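## Task

At the electrical panel ahead, flip the circuit 27 breaker (right-hand column, second of five counting down from the top) to ON, which means pushing its handle toward the panel's vertical centerline. Do not operate any other breaker, and do not move the handle of any breaker that carries someone else's padlock, not even briefly to test it. Stay inside the aisle in front of the panel, above the top surface of the shelf beneath the breakers. Afterwards release the handle and pull the gripper away.

## Robot and tools

Robot: one six-joint arm with a two-finger gripper, on a base that may sit slightly tilted on the table. Joint order everywhere (in commands and in result lists) is: waist, shoulder, elbow, forearm roll, wrist pitch, wrist roll, followed by the gripper value. Stated joint ranges in radians: waist -6.283 to 6.283, shoulder -2.304 to 2.304, elbow -4.224 to 0.061, forearm roll -6.283 to 6.283, wrist pitch -2.164 to 2.164, wrist roll -6.283 to 6.283; the true ends may differ by up to 0.010 rad.

Scene frame: origin on the table top directly under the arm base, +z up, +y to the left when facing along +x. Positions in metres. The gripper's fingers extend along its own +z axis and close along its y axis. The reported end_effector_position is the point between the pads when closed, roughly 2 cm short of the fingertips; closing pushes the tips about 10 mm further forward. The reported hand position can be off, more so at long reach.

Command row: exactly 7 numbers, each in [-1, 1]. The first six are joint offsets (not absolute angles), scaled so 1.0 equals 2.036 rad. The seventh is an absolute gripper opening: +1 fully open, -1 closed.

execute_actions(actions): actions is a list of actions; each action is a list of 1 to 15 rows, each row played for one 1/30 s step; a short action repeats its final row until 15 steps pass. Joint offsets in every row are measured from the joint angles at the start of that action (for the first action, the last angles reported in this scene), not from the previous row. An action asking a joint to exceed its range by more than 0.010 rad is rejected; if the first action fails this check or any action is malformed, the entire call is rejected and nothing moves. A joint asked past its real end is clipped there, and the result may say "joint sent to its limit". An empty list just returns the current state and images.

move(target, speed, blocking): target is one 7-number row; its joint offsets are measured from the Joint positions in the latest result that showed them. All joints travel on paths that finish together, so the hand follows a curve; duration is 0.5 to 10 s and longer moves are cut off at 10 s. speed is the peak rad/s of the joint with the longest path, 0.01 to 2, default 0.5. Gripper value is sent at the start. Paths ignore obstacles, and hand speed grows with distance from the turning joint. The result adds a move: line with the ending (done, off_target, moving, held, fault, ...), limits=held or limits=none, and the joint farthest from target. With blocking=false you get a result after 0.5 s while motion continues; you must wait or stop before sending new moves or actions.

wait(seconds): 0 to 10; holds the last command and returns early if a running move ends. stop(): brakes a running move; it needs room, more when fast; fingers continue. zoom_image(camera, region): camera is cam_head_left, cam_head_right or cam_wrist (each 504x504); region [x0, y0, x1, y1] in pixels from the top-left, at most 504 by 504. finished_scene(scene): pass the current scene's number; irreversible; the result reports success and gives the next task if any.

Result lines: end_effector_position and end_effector_quat_wxyz plus linear and angular velocities in the scene frame; Joint positions and Joint velocities in joint order (rad, rad/s) with the finger-pad gap last (m; 0.084 when fully open); Joint targets, the angles currently being driven toward (these can drift with no new command); grip_measured, the measured opening on the command scale. "joint command not followed" means the clearance check altered or blocked targets; mounts and posts count as part of the arm.

Motion limits: joint targets move at most 3.14 rad/s, with 0.16 s to ramp up; per step a target stays within 0.623 rad of the measured angle, and targets that would shift the hand more than 70 mm are scaled back. Big changes may need several actions, and unfinished motion may stall, so resend the remainder.

Gripping: command an opening well under grip_measured to hold something; lower means a firmer squeeze (about 24 N per pad maximum). Fast closing can squeeze harder.

Cautions: a contact torque reaching a joint's load limit (waist 52.2, shoulder 52.2, elbow 43.5, forearm roll 23.4, wrist pitch 16.5, wrist roll 16.5 N m) triggers a fault: the arm halts, backs that joint off, holds 10 s and drops the rest of the call. Faster moves hit harder, and targets set farther beyond a contact push harder; an arm stopped by an object keeps pushing until given a new command. Sustained load heats motors: MOTOR HOT appears from 65 °C, and at 80 °C an OVER-TEMPERATURE FAULT brakes the arm until cool. The sim runs while you reason, holding the last command. Never touch padlocked or wrong breakers, never knock anything outside the work area, avoid slams and hard shoves, and release and retreat before finishing.

Each tool is called after "Emit:" as name(argument=value, ...) on one line, values as JSON.

## Session

Emit:
execute_actions(actions=[])

Scene clock: 0.00 s.
end_effector_position=(+0.6142, +0.1286, +0.2817) grip_measured=+1.00 end_effector_quat_wxyz=(+0.031, +0.993, +0.093, -0.058) end_effector_velocity=(-0.000, +0.001, -0.000) end_effector_angular_velocity=(+0.000, -0.000, +0.001)
Joint names: [waist, shoulder, elbow, forearm roll, wrist pitch, wrist roll]
Joint positions: [-0.002 -0.532 -1.295  0.002 -0.761 -0.001  0.084]
Joint velocities: [ 0.001  0.     0.     0.     0.    -0.    -0.   ]
Joint targets: [-0.002 -0.532 -1.295 0.002 -0.761 -0.001]

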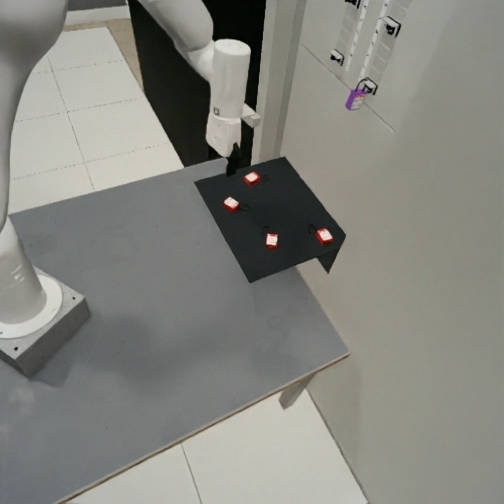

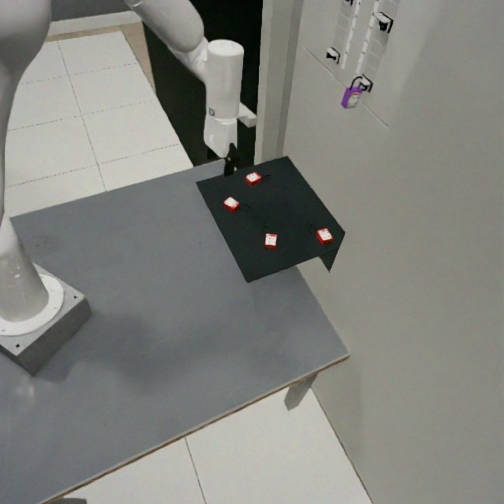

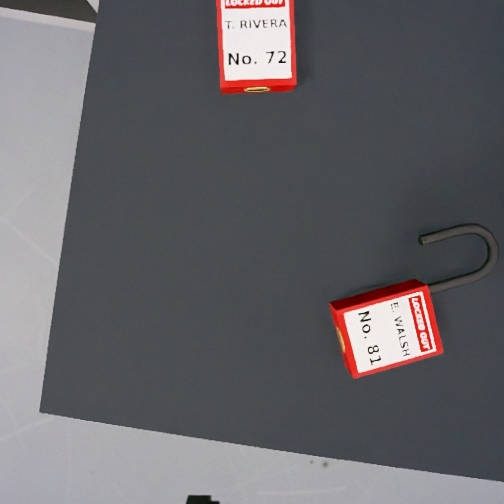

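Emit:
move(target=[-0.05,0.212,0.194,0,0.81,0,1], speed=1)

Emit:
zoom_image(camera="cam_head_left", region=[280,0,460,130])

Scene clock: 3.57 s.
end_effector_position=(+0.7504, +0.1003, +0.6114) grip_measured=+1.00 end_effector_quat_wxyz=(-0.008, +0.705, +0.054, +0.707) end_effector_velocity=(-0.000, -0.001, +0.000) end_effector_angular_velocity=(+0.000, -0.002, -0.002)
Joint names: [waist, shoulder, elbow, forearm roll, wrist pitch, wrist roll]
Joint positions: [-0.104 -0.101 -0.9    0.002  0.888 -0.001  0.084]
Joint velocities: [-0.002  0.001  0.002  0.     0.002  0.     0.   ]
Joint targets: [-0.104 -0.101 -0.900 0.002 0.888 -0.001]
move: done; limits=none; farthest joint: the waist, 0.000 radians from its target (0.102 radians at the start)

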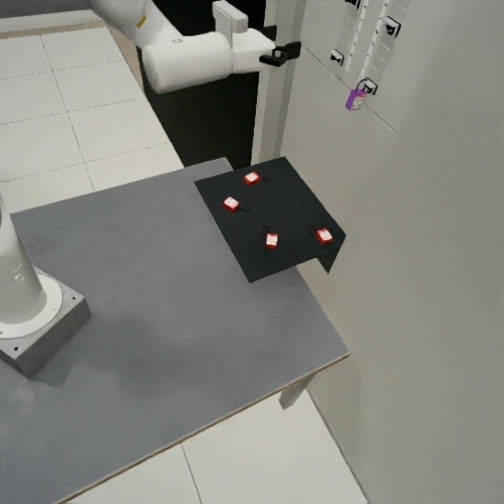

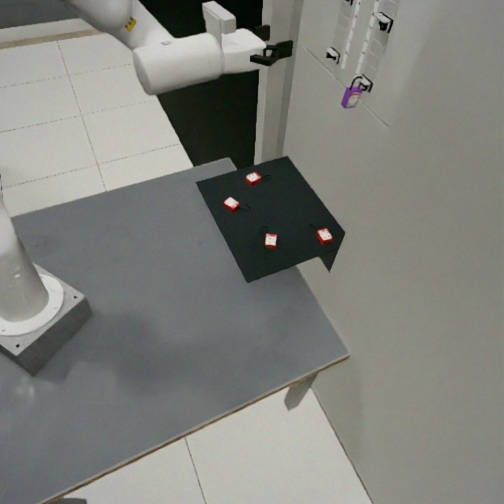

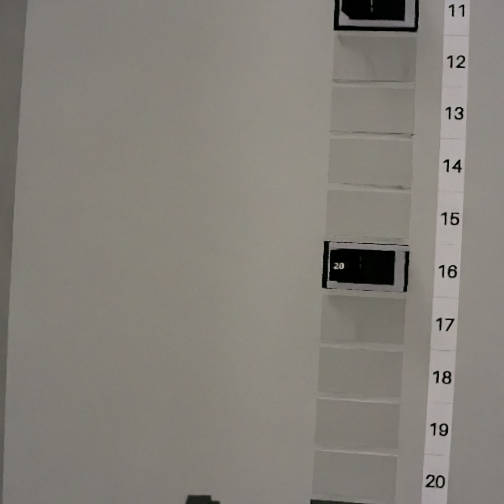

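Region (280, 0, 460, 130) of cam_head_left's 504x504 image, scaled by 2.800, with more detail than that image has.

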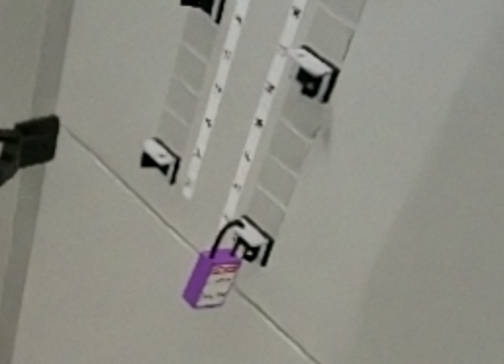

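Emit:
move(target=[-0.1,0.099,-0.162,0,-0.259,0,-1], speed=0.7)

Scene clock: 5.27 s.
end_effector_position=(+0.7363, -0.0173, +0.8583) grip_measured=-1.00 end_effector_quat_wxyz=(+0.071, +0.701, -0.009, +0.710) end_effector_velocity=(-0.001, -0.000, +0.003) end_effector_angular_velocity=(-0.003, -0.004, -0.001)
Joint names: [waist, shoulder, elbow, forearm roll, wrist pitch, wrist roll]
Joint positions: [-0.307  0.1   -1.229  0.002  0.361 -0.001  0.   ]
Joint velocities: [-0.001  0.002 -0.003  0.    -0.001 -0.002  0.   ]
Joint targets: [-0.307 0.101 -1.230 0.002 0.361 -0.001]
move: done; limits=none; farthest joint: the waist, 0.000 radians from its target (0.204 radians at the start)

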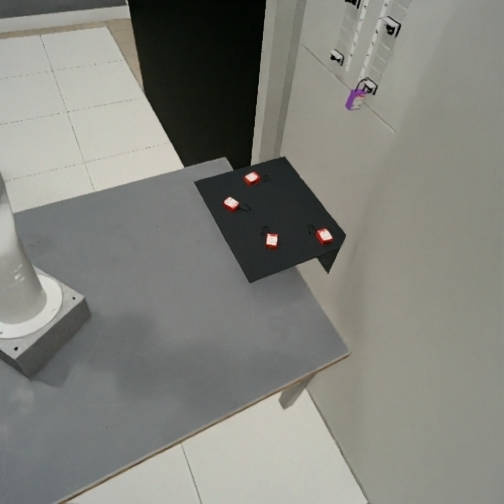

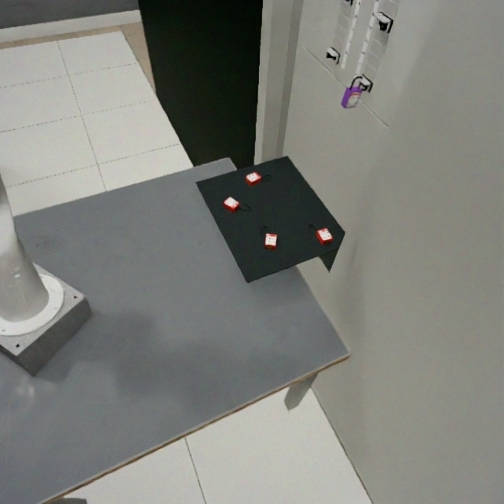

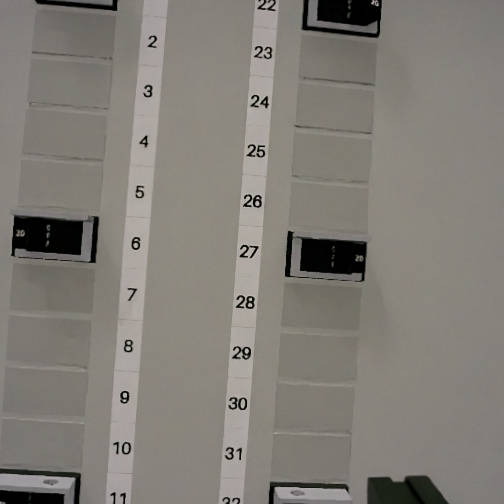

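Emit:
move(target=[-0.027,-0.120,-0.198,0,-0.078,0,-1], speed=0.5)

Scene clock: 7.23 s.
end_effector_position=(+0.8196, -0.0619, +0.9215) grip_measured=-1.00 end_effector_quat_wxyz=(+0.092, +0.699, -0.026, +0.709) end_effector_velocity=(+0.001, -0.000, +0.000) end_effector_angular_velocity=(-0.001, -0.000, -0.000)
Joint names: [waist, shoulder, elbow, forearm roll, wrist pitch, wrist roll]
Joint positions: [-0.362 -0.144 -1.632  0.002  0.202 -0.001  0.   ]
Joint velocities: [-0.    -0.002 -0.002  0.     0.    -0.001  0.   ]
Joint targets: [-0.362 -0.144 -1.632 0.002 0.202 -0.001]
move: done; limits=none; farthest joint: the shoulder, 0.001 radians from its target (0.245 radians at the start)

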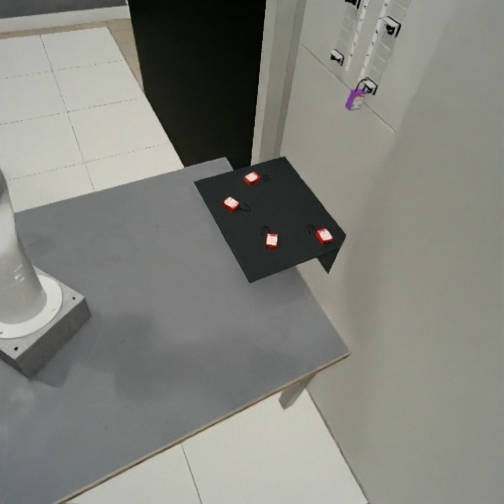

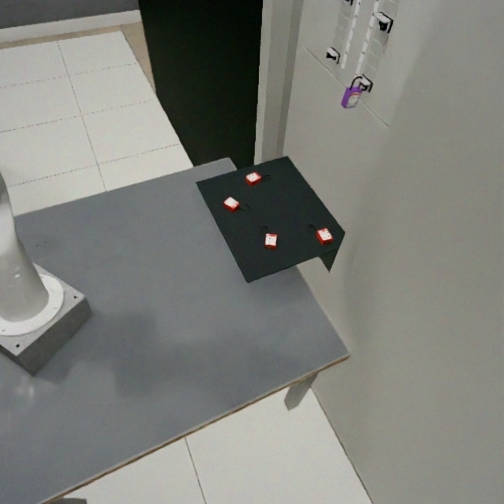

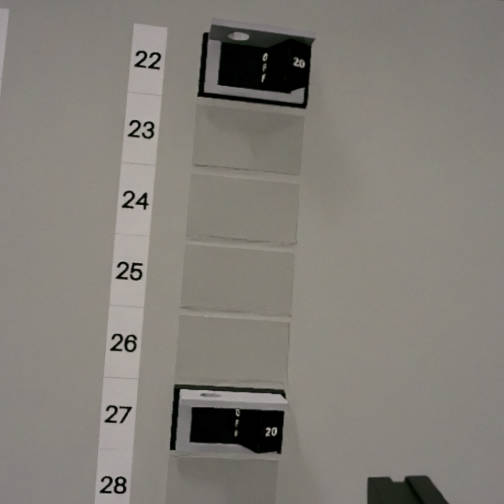

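Emit:
move(target=[0,-0.054,-0.0634,0,-0.0093,0,-1], speed=0.3)

Scene clock: 8.57 s.
end_effector_position=(+0.8584, -0.0688, +0.9178) grip_measured=-1.00 end_effector_quat_wxyz=(+0.092, +0.698, -0.026, +0.709) end_effector_velocity=(+0.001, +0.000, -0.001) end_effector_angular_velocity=(-0.002, +0.001, +0.000)
Joint names: [waist, shoulder, elbow, forearm roll, wrist pitch, wrist roll]
Joint positions: [-0.362 -0.253 -1.761  0.002  0.183 -0.001  0.   ]
Joint velocities: [ 0.    -0.002 -0.001 -0.    -0.    -0.002  0.   ]
Joint targets: [-0.362 -0.254 -1.761 0.002 0.183 -0.001]
move: done; limits=none; farthest joint: the shoulder, 0.001 radians from its target (0.110 radians at the start)

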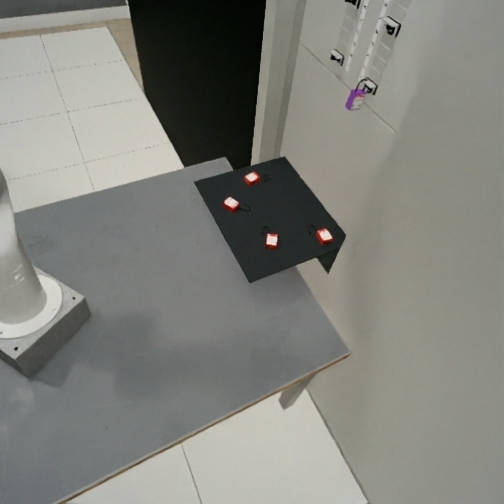

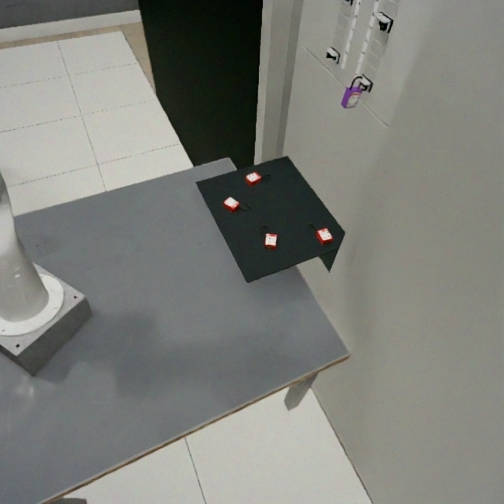

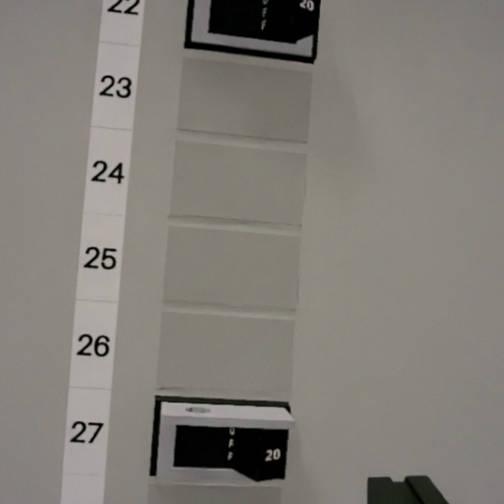

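Emit:
move(target=[0,-0.0417,-0.0491,0,-0.0074,0,-1], speed=0.15)

Scene clock: 10.03 s.
end_effector_position=(+0.8871, -0.0742, +0.9120) grip_measured=-1.00 end_effector_quat_wxyz=(+0.092, +0.698, -0.026, +0.709) end_effector_velocity=(+0.001, +0.000, -0.001) end_effector_angular_velocity=(+0.001, +0.001, +0.000)
Joint names: [waist, shoulder, elbow, forearm roll, wrist pitch, wrist roll]
Joint positions: [-0.362 -0.338 -1.861  0.002  0.168 -0.001  0.   ]
Joint velocities: [ 0.    -0.002 -0.002 -0.    -0.001  0.001  0.   ]
Joint targets: [-0.362 -0.338 -1.861 0.002 0.168 -0.001]
move: done; limits=none; farthest joint: the waist, 0.000 radians from its target (0.000 radians at the start)

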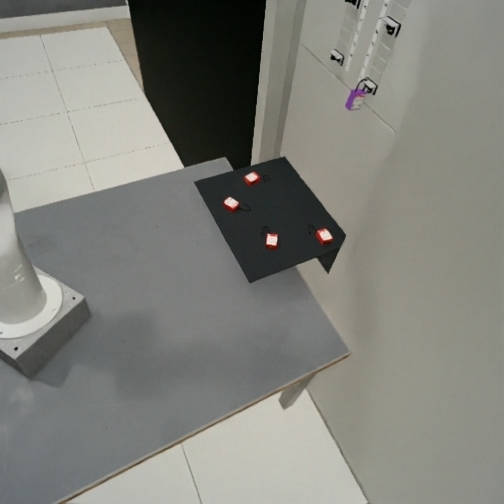

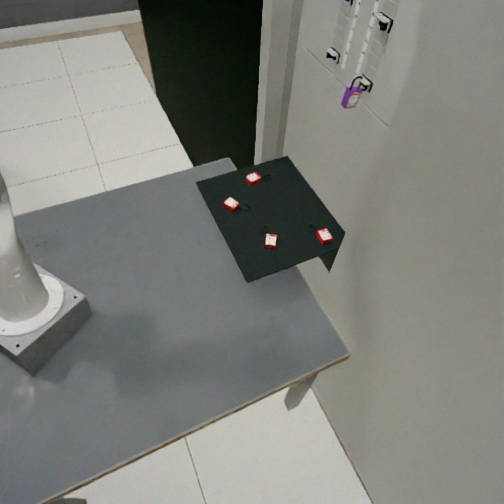

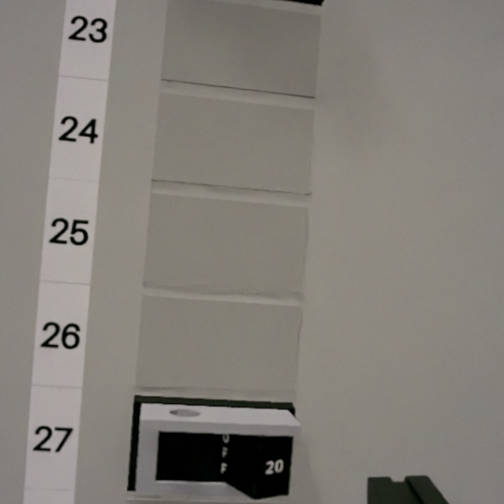

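Emit:
move(target=[0,-0.04,-0.056,0,-0.0162,0,-1], speed=0.08)

Scene clock: 21.37 s.
end_effector_position=(+0.8769, -0.0680, +0.9575) grip_measured=-1.00 end_effector_quat_wxyz=(+0.093, +0.684, -0.024, +0.724) end_effector_velocity=(+0.000, +0.000, -0.000) end_effector_angular_velocity=(+0.002, -0.000, +0.000)
Joint names: [waist, shoulder, elbow, forearm roll, wrist pitch, wrist roll]
Joint positions: [-0.362 -0.331 -1.933  0.002  0.131 -0.001  0.   ]
Joint velocities: [ 0.    -0.     0.    -0.     0.     0.002  0.   ]
Joint targets: [-0.362 -0.331 -1.933 0.002 0.131 -0.001]
TORQUE FAULT: the external load on the shoulder reached its load limit, and the arm stopped for 10 seconds. That time counts as 20 of the actions that you can send in this scene. The arm's remaining commands of this call were not run. The shoulder moved back by up to 3 degrees. The arm holds there, with its grip as last carried out, and accepts commands again: back off and push less far. The arm stops again, at the same cost, whenever a joint's load reaches its limit.
move: fault; limits=none; farthest joint: the shoulder, 0.088 radians from its target (0.081 radians at the start)

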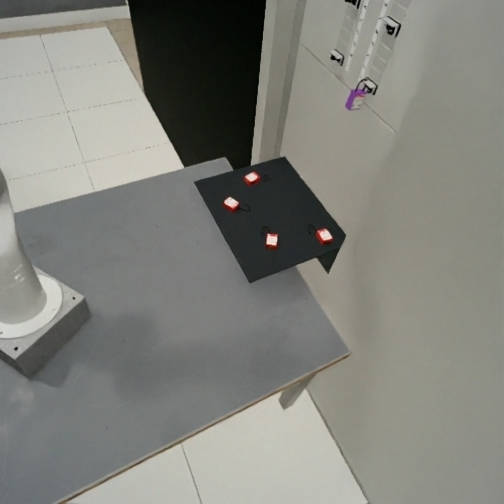

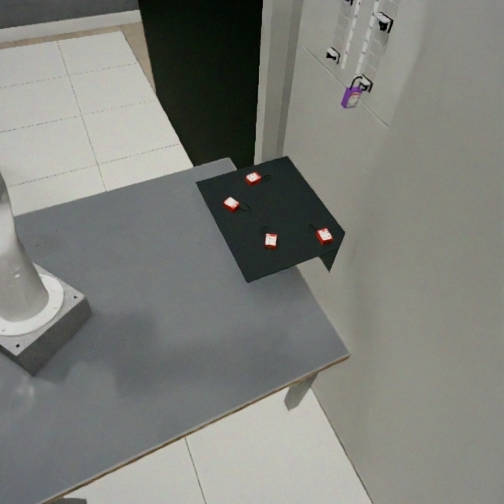

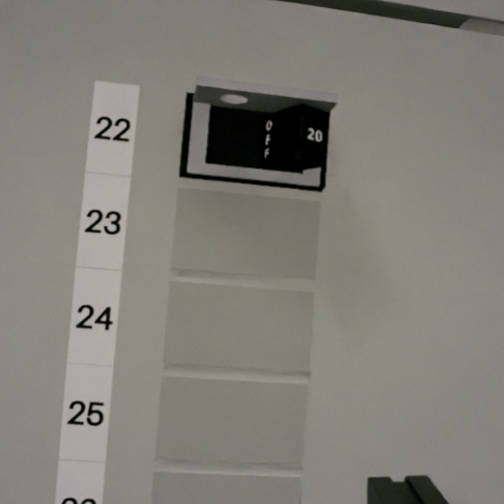

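Emit:
move(target=[0,-0.0034,0.0285,0,0.0113,0,-1], speed=0.1)

Emit:
move(target=[0.014,0,0,0,0,0,-1], speed=0.04)

Scene clock: 22.70 s.
end_effector_position=(+0.8859, -0.0733, +0.9182) grip_measured=-1.00 end_effector_quat_wxyz=(+0.092, +0.698, -0.026, +0.709) end_effector_velocity=(+0.001, -0.000, -0.002) end_effector_angular_velocity=(+0.001, +0.002, +0.000)
Joint names: [waist, shoulder, elbow, forearm roll, wrist pitch, wrist roll]
Joint positions: [-0.362 -0.338 -1.875  0.002  0.154 -0.001  0.   ]
Joint velocities: [ 0.    -0.001  0.002 -0.     0.001  0.001  0.   ]
Joint targets: [-0.362 -0.338 -1.875 0.002 0.154 -0.001]
move: done; limits=none; farthest joint: the waist, 0.000 radians from its target (0.000 radians at the start)

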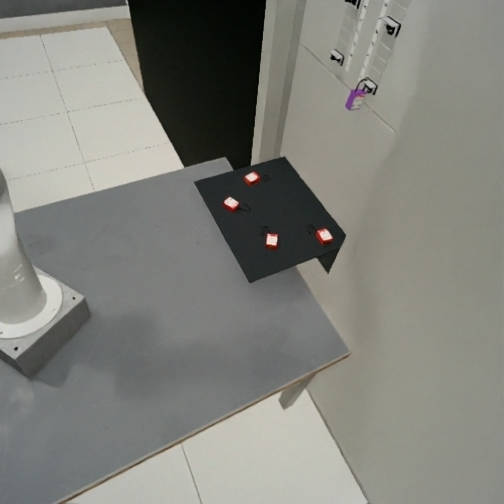

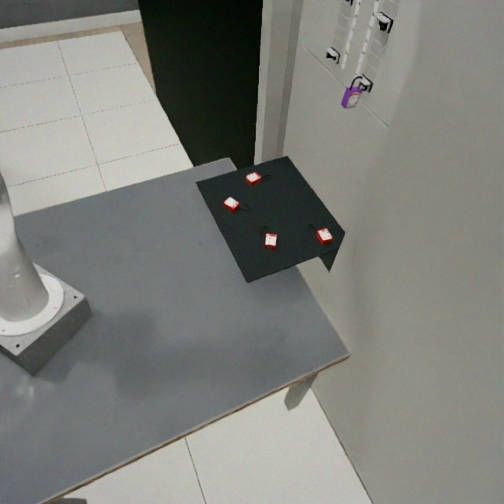

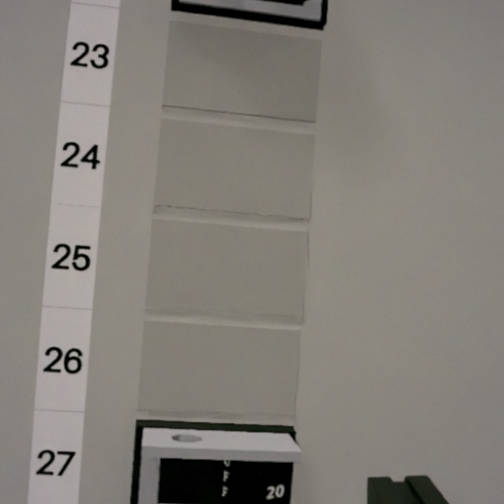

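Scene clock: 23.63 s.
end_effector_position=(+0.8891, -0.0532, +0.9163) grip_measured=-1.00 end_effector_quat_wxyz=(+0.082, +0.699, -0.018, +0.710) end_effector_velocity=(+0.000, +0.002, +0.000) end_effector_angular_velocity=(-0.001, -0.000, +0.002)
Joint names: [waist, shoulder, elbow, forearm roll, wrist pitch, wrist roll]
Joint positions: [-0.337 -0.338 -1.875  0.002  0.154 -0.001  0.   ]
Joint velocities: [ 0.002 -0.    -0.001 -0.     0.    -0.001  0.   ]
Joint targets: [-0.333 -0.338 -1.875 0.002 0.154 -0.001]
move: done; limits=none; farthest joint: the waist, 0.003 radians from its target (0.028 radians at the start)

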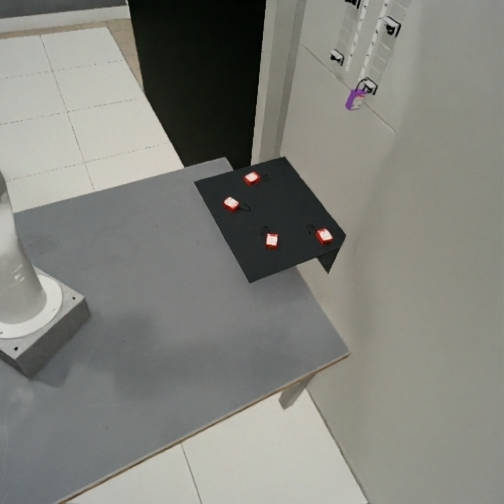

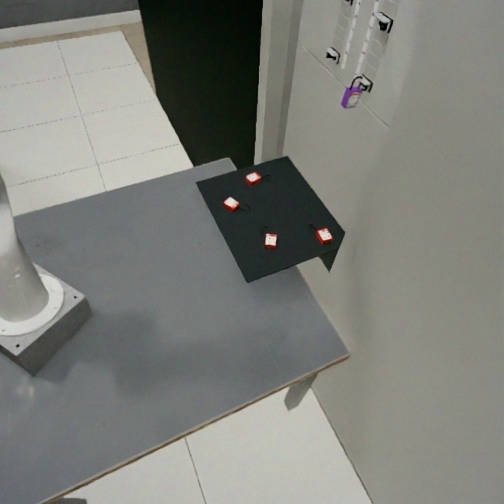

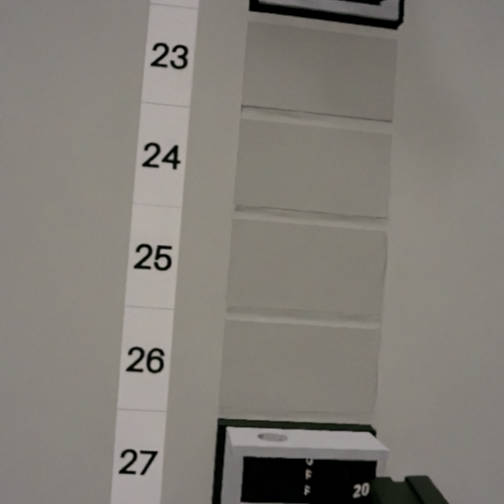

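Emit:
move(target=[0.006,0.002,0.0026,0,0,0,-1], speed=0.02)

Scene clock: 24.67 s.
end_effector_position=(+0.8880, -0.0499, +0.9162) grip_measured=-1.00 end_effector_quat_wxyz=(+0.080, +0.700, -0.017, +0.709) end_effector_velocity=(+0.001, -0.002, +0.000) end_effector_angular_velocity=(-0.001, -0.004, -0.001)
Joint names: [waist, shoulder, elbow, forearm roll, wrist pitch, wrist roll]
Joint positions: [-0.333 -0.333 -1.87   0.002  0.153 -0.001  0.   ]
Joint velocities: [-0.002 -0.002 -0.    -0.     0.006 -0.     0.   ]
Joint targets: [-0.324 -0.334 -1.870 0.002 0.154 -0.001]
move: done; limits=none; farthest joint: the waist, 0.008 radians from its target (0.012 radians at the start)

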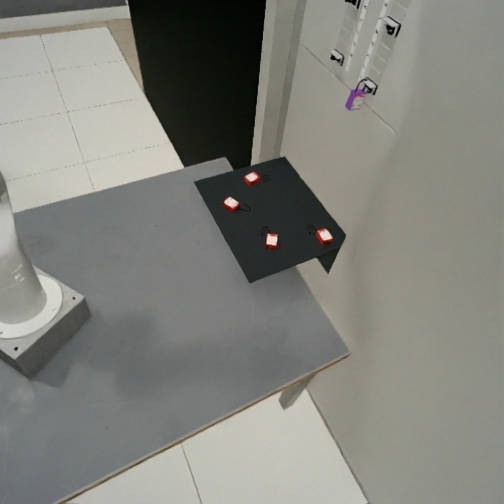

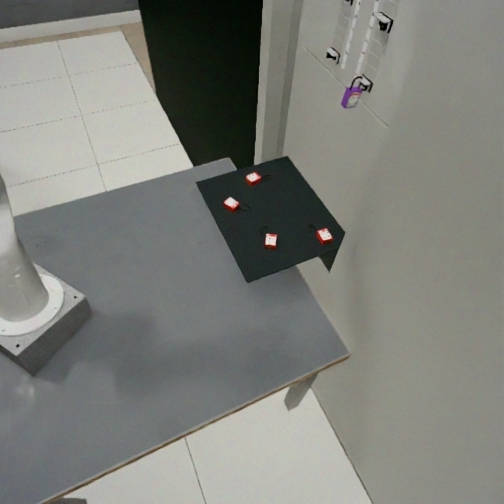

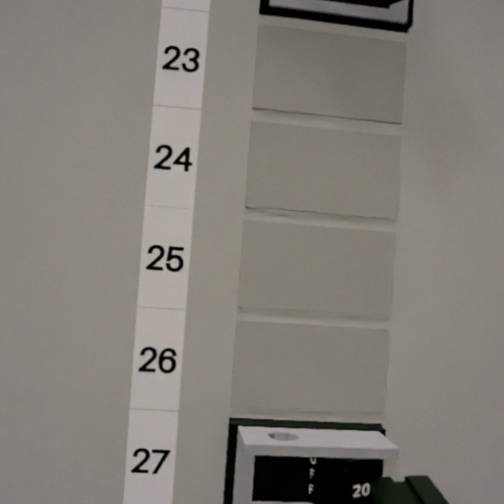

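The handle is moving.

Emit:
move(target=[0.009,0.001,0.0013,0,0,0,-1], speed=0.02)

Scene clock: 25.90 s.
end_effector_position=(+0.8893, -0.0351, +0.9147) grip_measured=-1.00 end_effector_quat_wxyz=(+0.073, +0.701, -0.011, +0.709) end_effector_velocity=(-0.000, -0.001, +0.000) end_effector_angular_velocity=(+0.000, -0.000, -0.001)
Joint names: [waist, shoulder, elbow, forearm roll, wrist pitch, wrist roll]
Joint positions: [-0.314 -0.332 -1.867  0.002  0.153 -0.001  0.   ]
Joint velocities: [-0.001  0.001  0.001  0.001 -0.    -0.     0.   ]
Joint targets: [-0.314 -0.331 -1.867 0.002 0.153 -0.001]
move: done; limits=none; farthest joint: the waist, 0.001 radians from its target (0.018 radians at the start)

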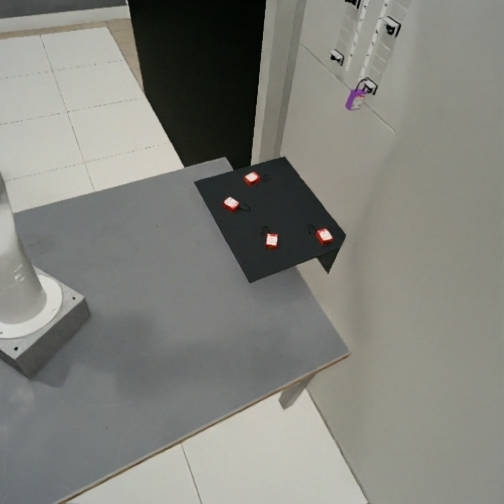

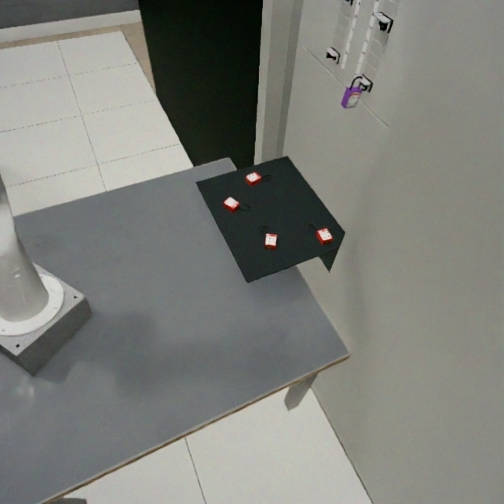

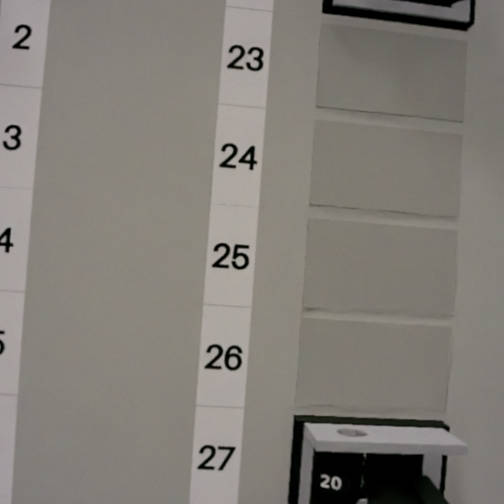

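Snapped on. Retreat.

Emit:
move(target=[0,0.16,0.21,0,0.05,0,-1], speed=0.5)

Emit:
finished_scene(scene=1)

Scene clock: 27.50 s.
end_effector_position=(+0.7752, -0.0225, +0.9030) grip_measured=-1.00 end_effector_quat_wxyz=(+0.073, +0.701, -0.011, +0.709) end_effector_velocity=(-0.001, +0.000, +0.001) end_effector_angular_velocity=(-0.001, -0.001, +0.000)
Joint names: [waist, shoulder, elbow, forearm roll, wrist pitch, wrist roll]
Joint positions: [-0.314 -0.006 -1.44   0.002  0.255 -0.001  0.   ]
Joint velocities: [-0.     0.003  0.002 -0.    -0.    -0.001  0.   ]
Joint targets: [-0.314 -0.006 -1.440 0.002 0.255 -0.001]
move: done; limits=none; farthest joint: the elbow, 0.001 radians from its target (0.428 radians at the start)

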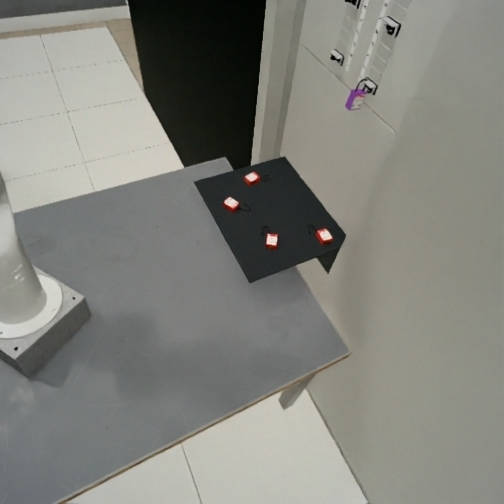

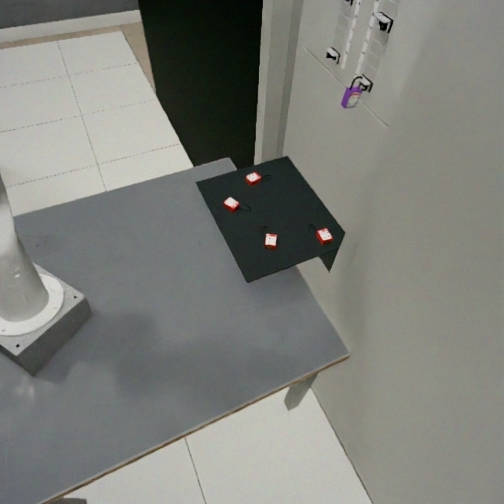

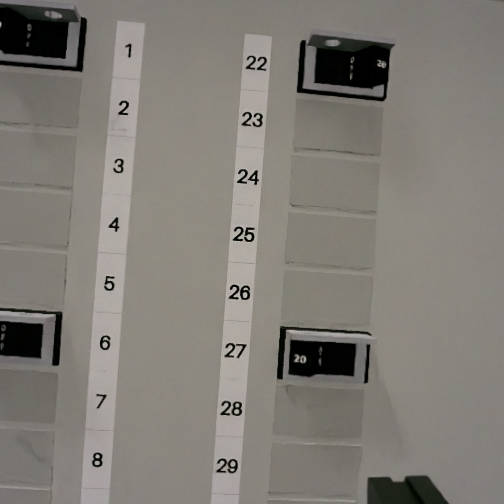

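The scene is finished: the task was done.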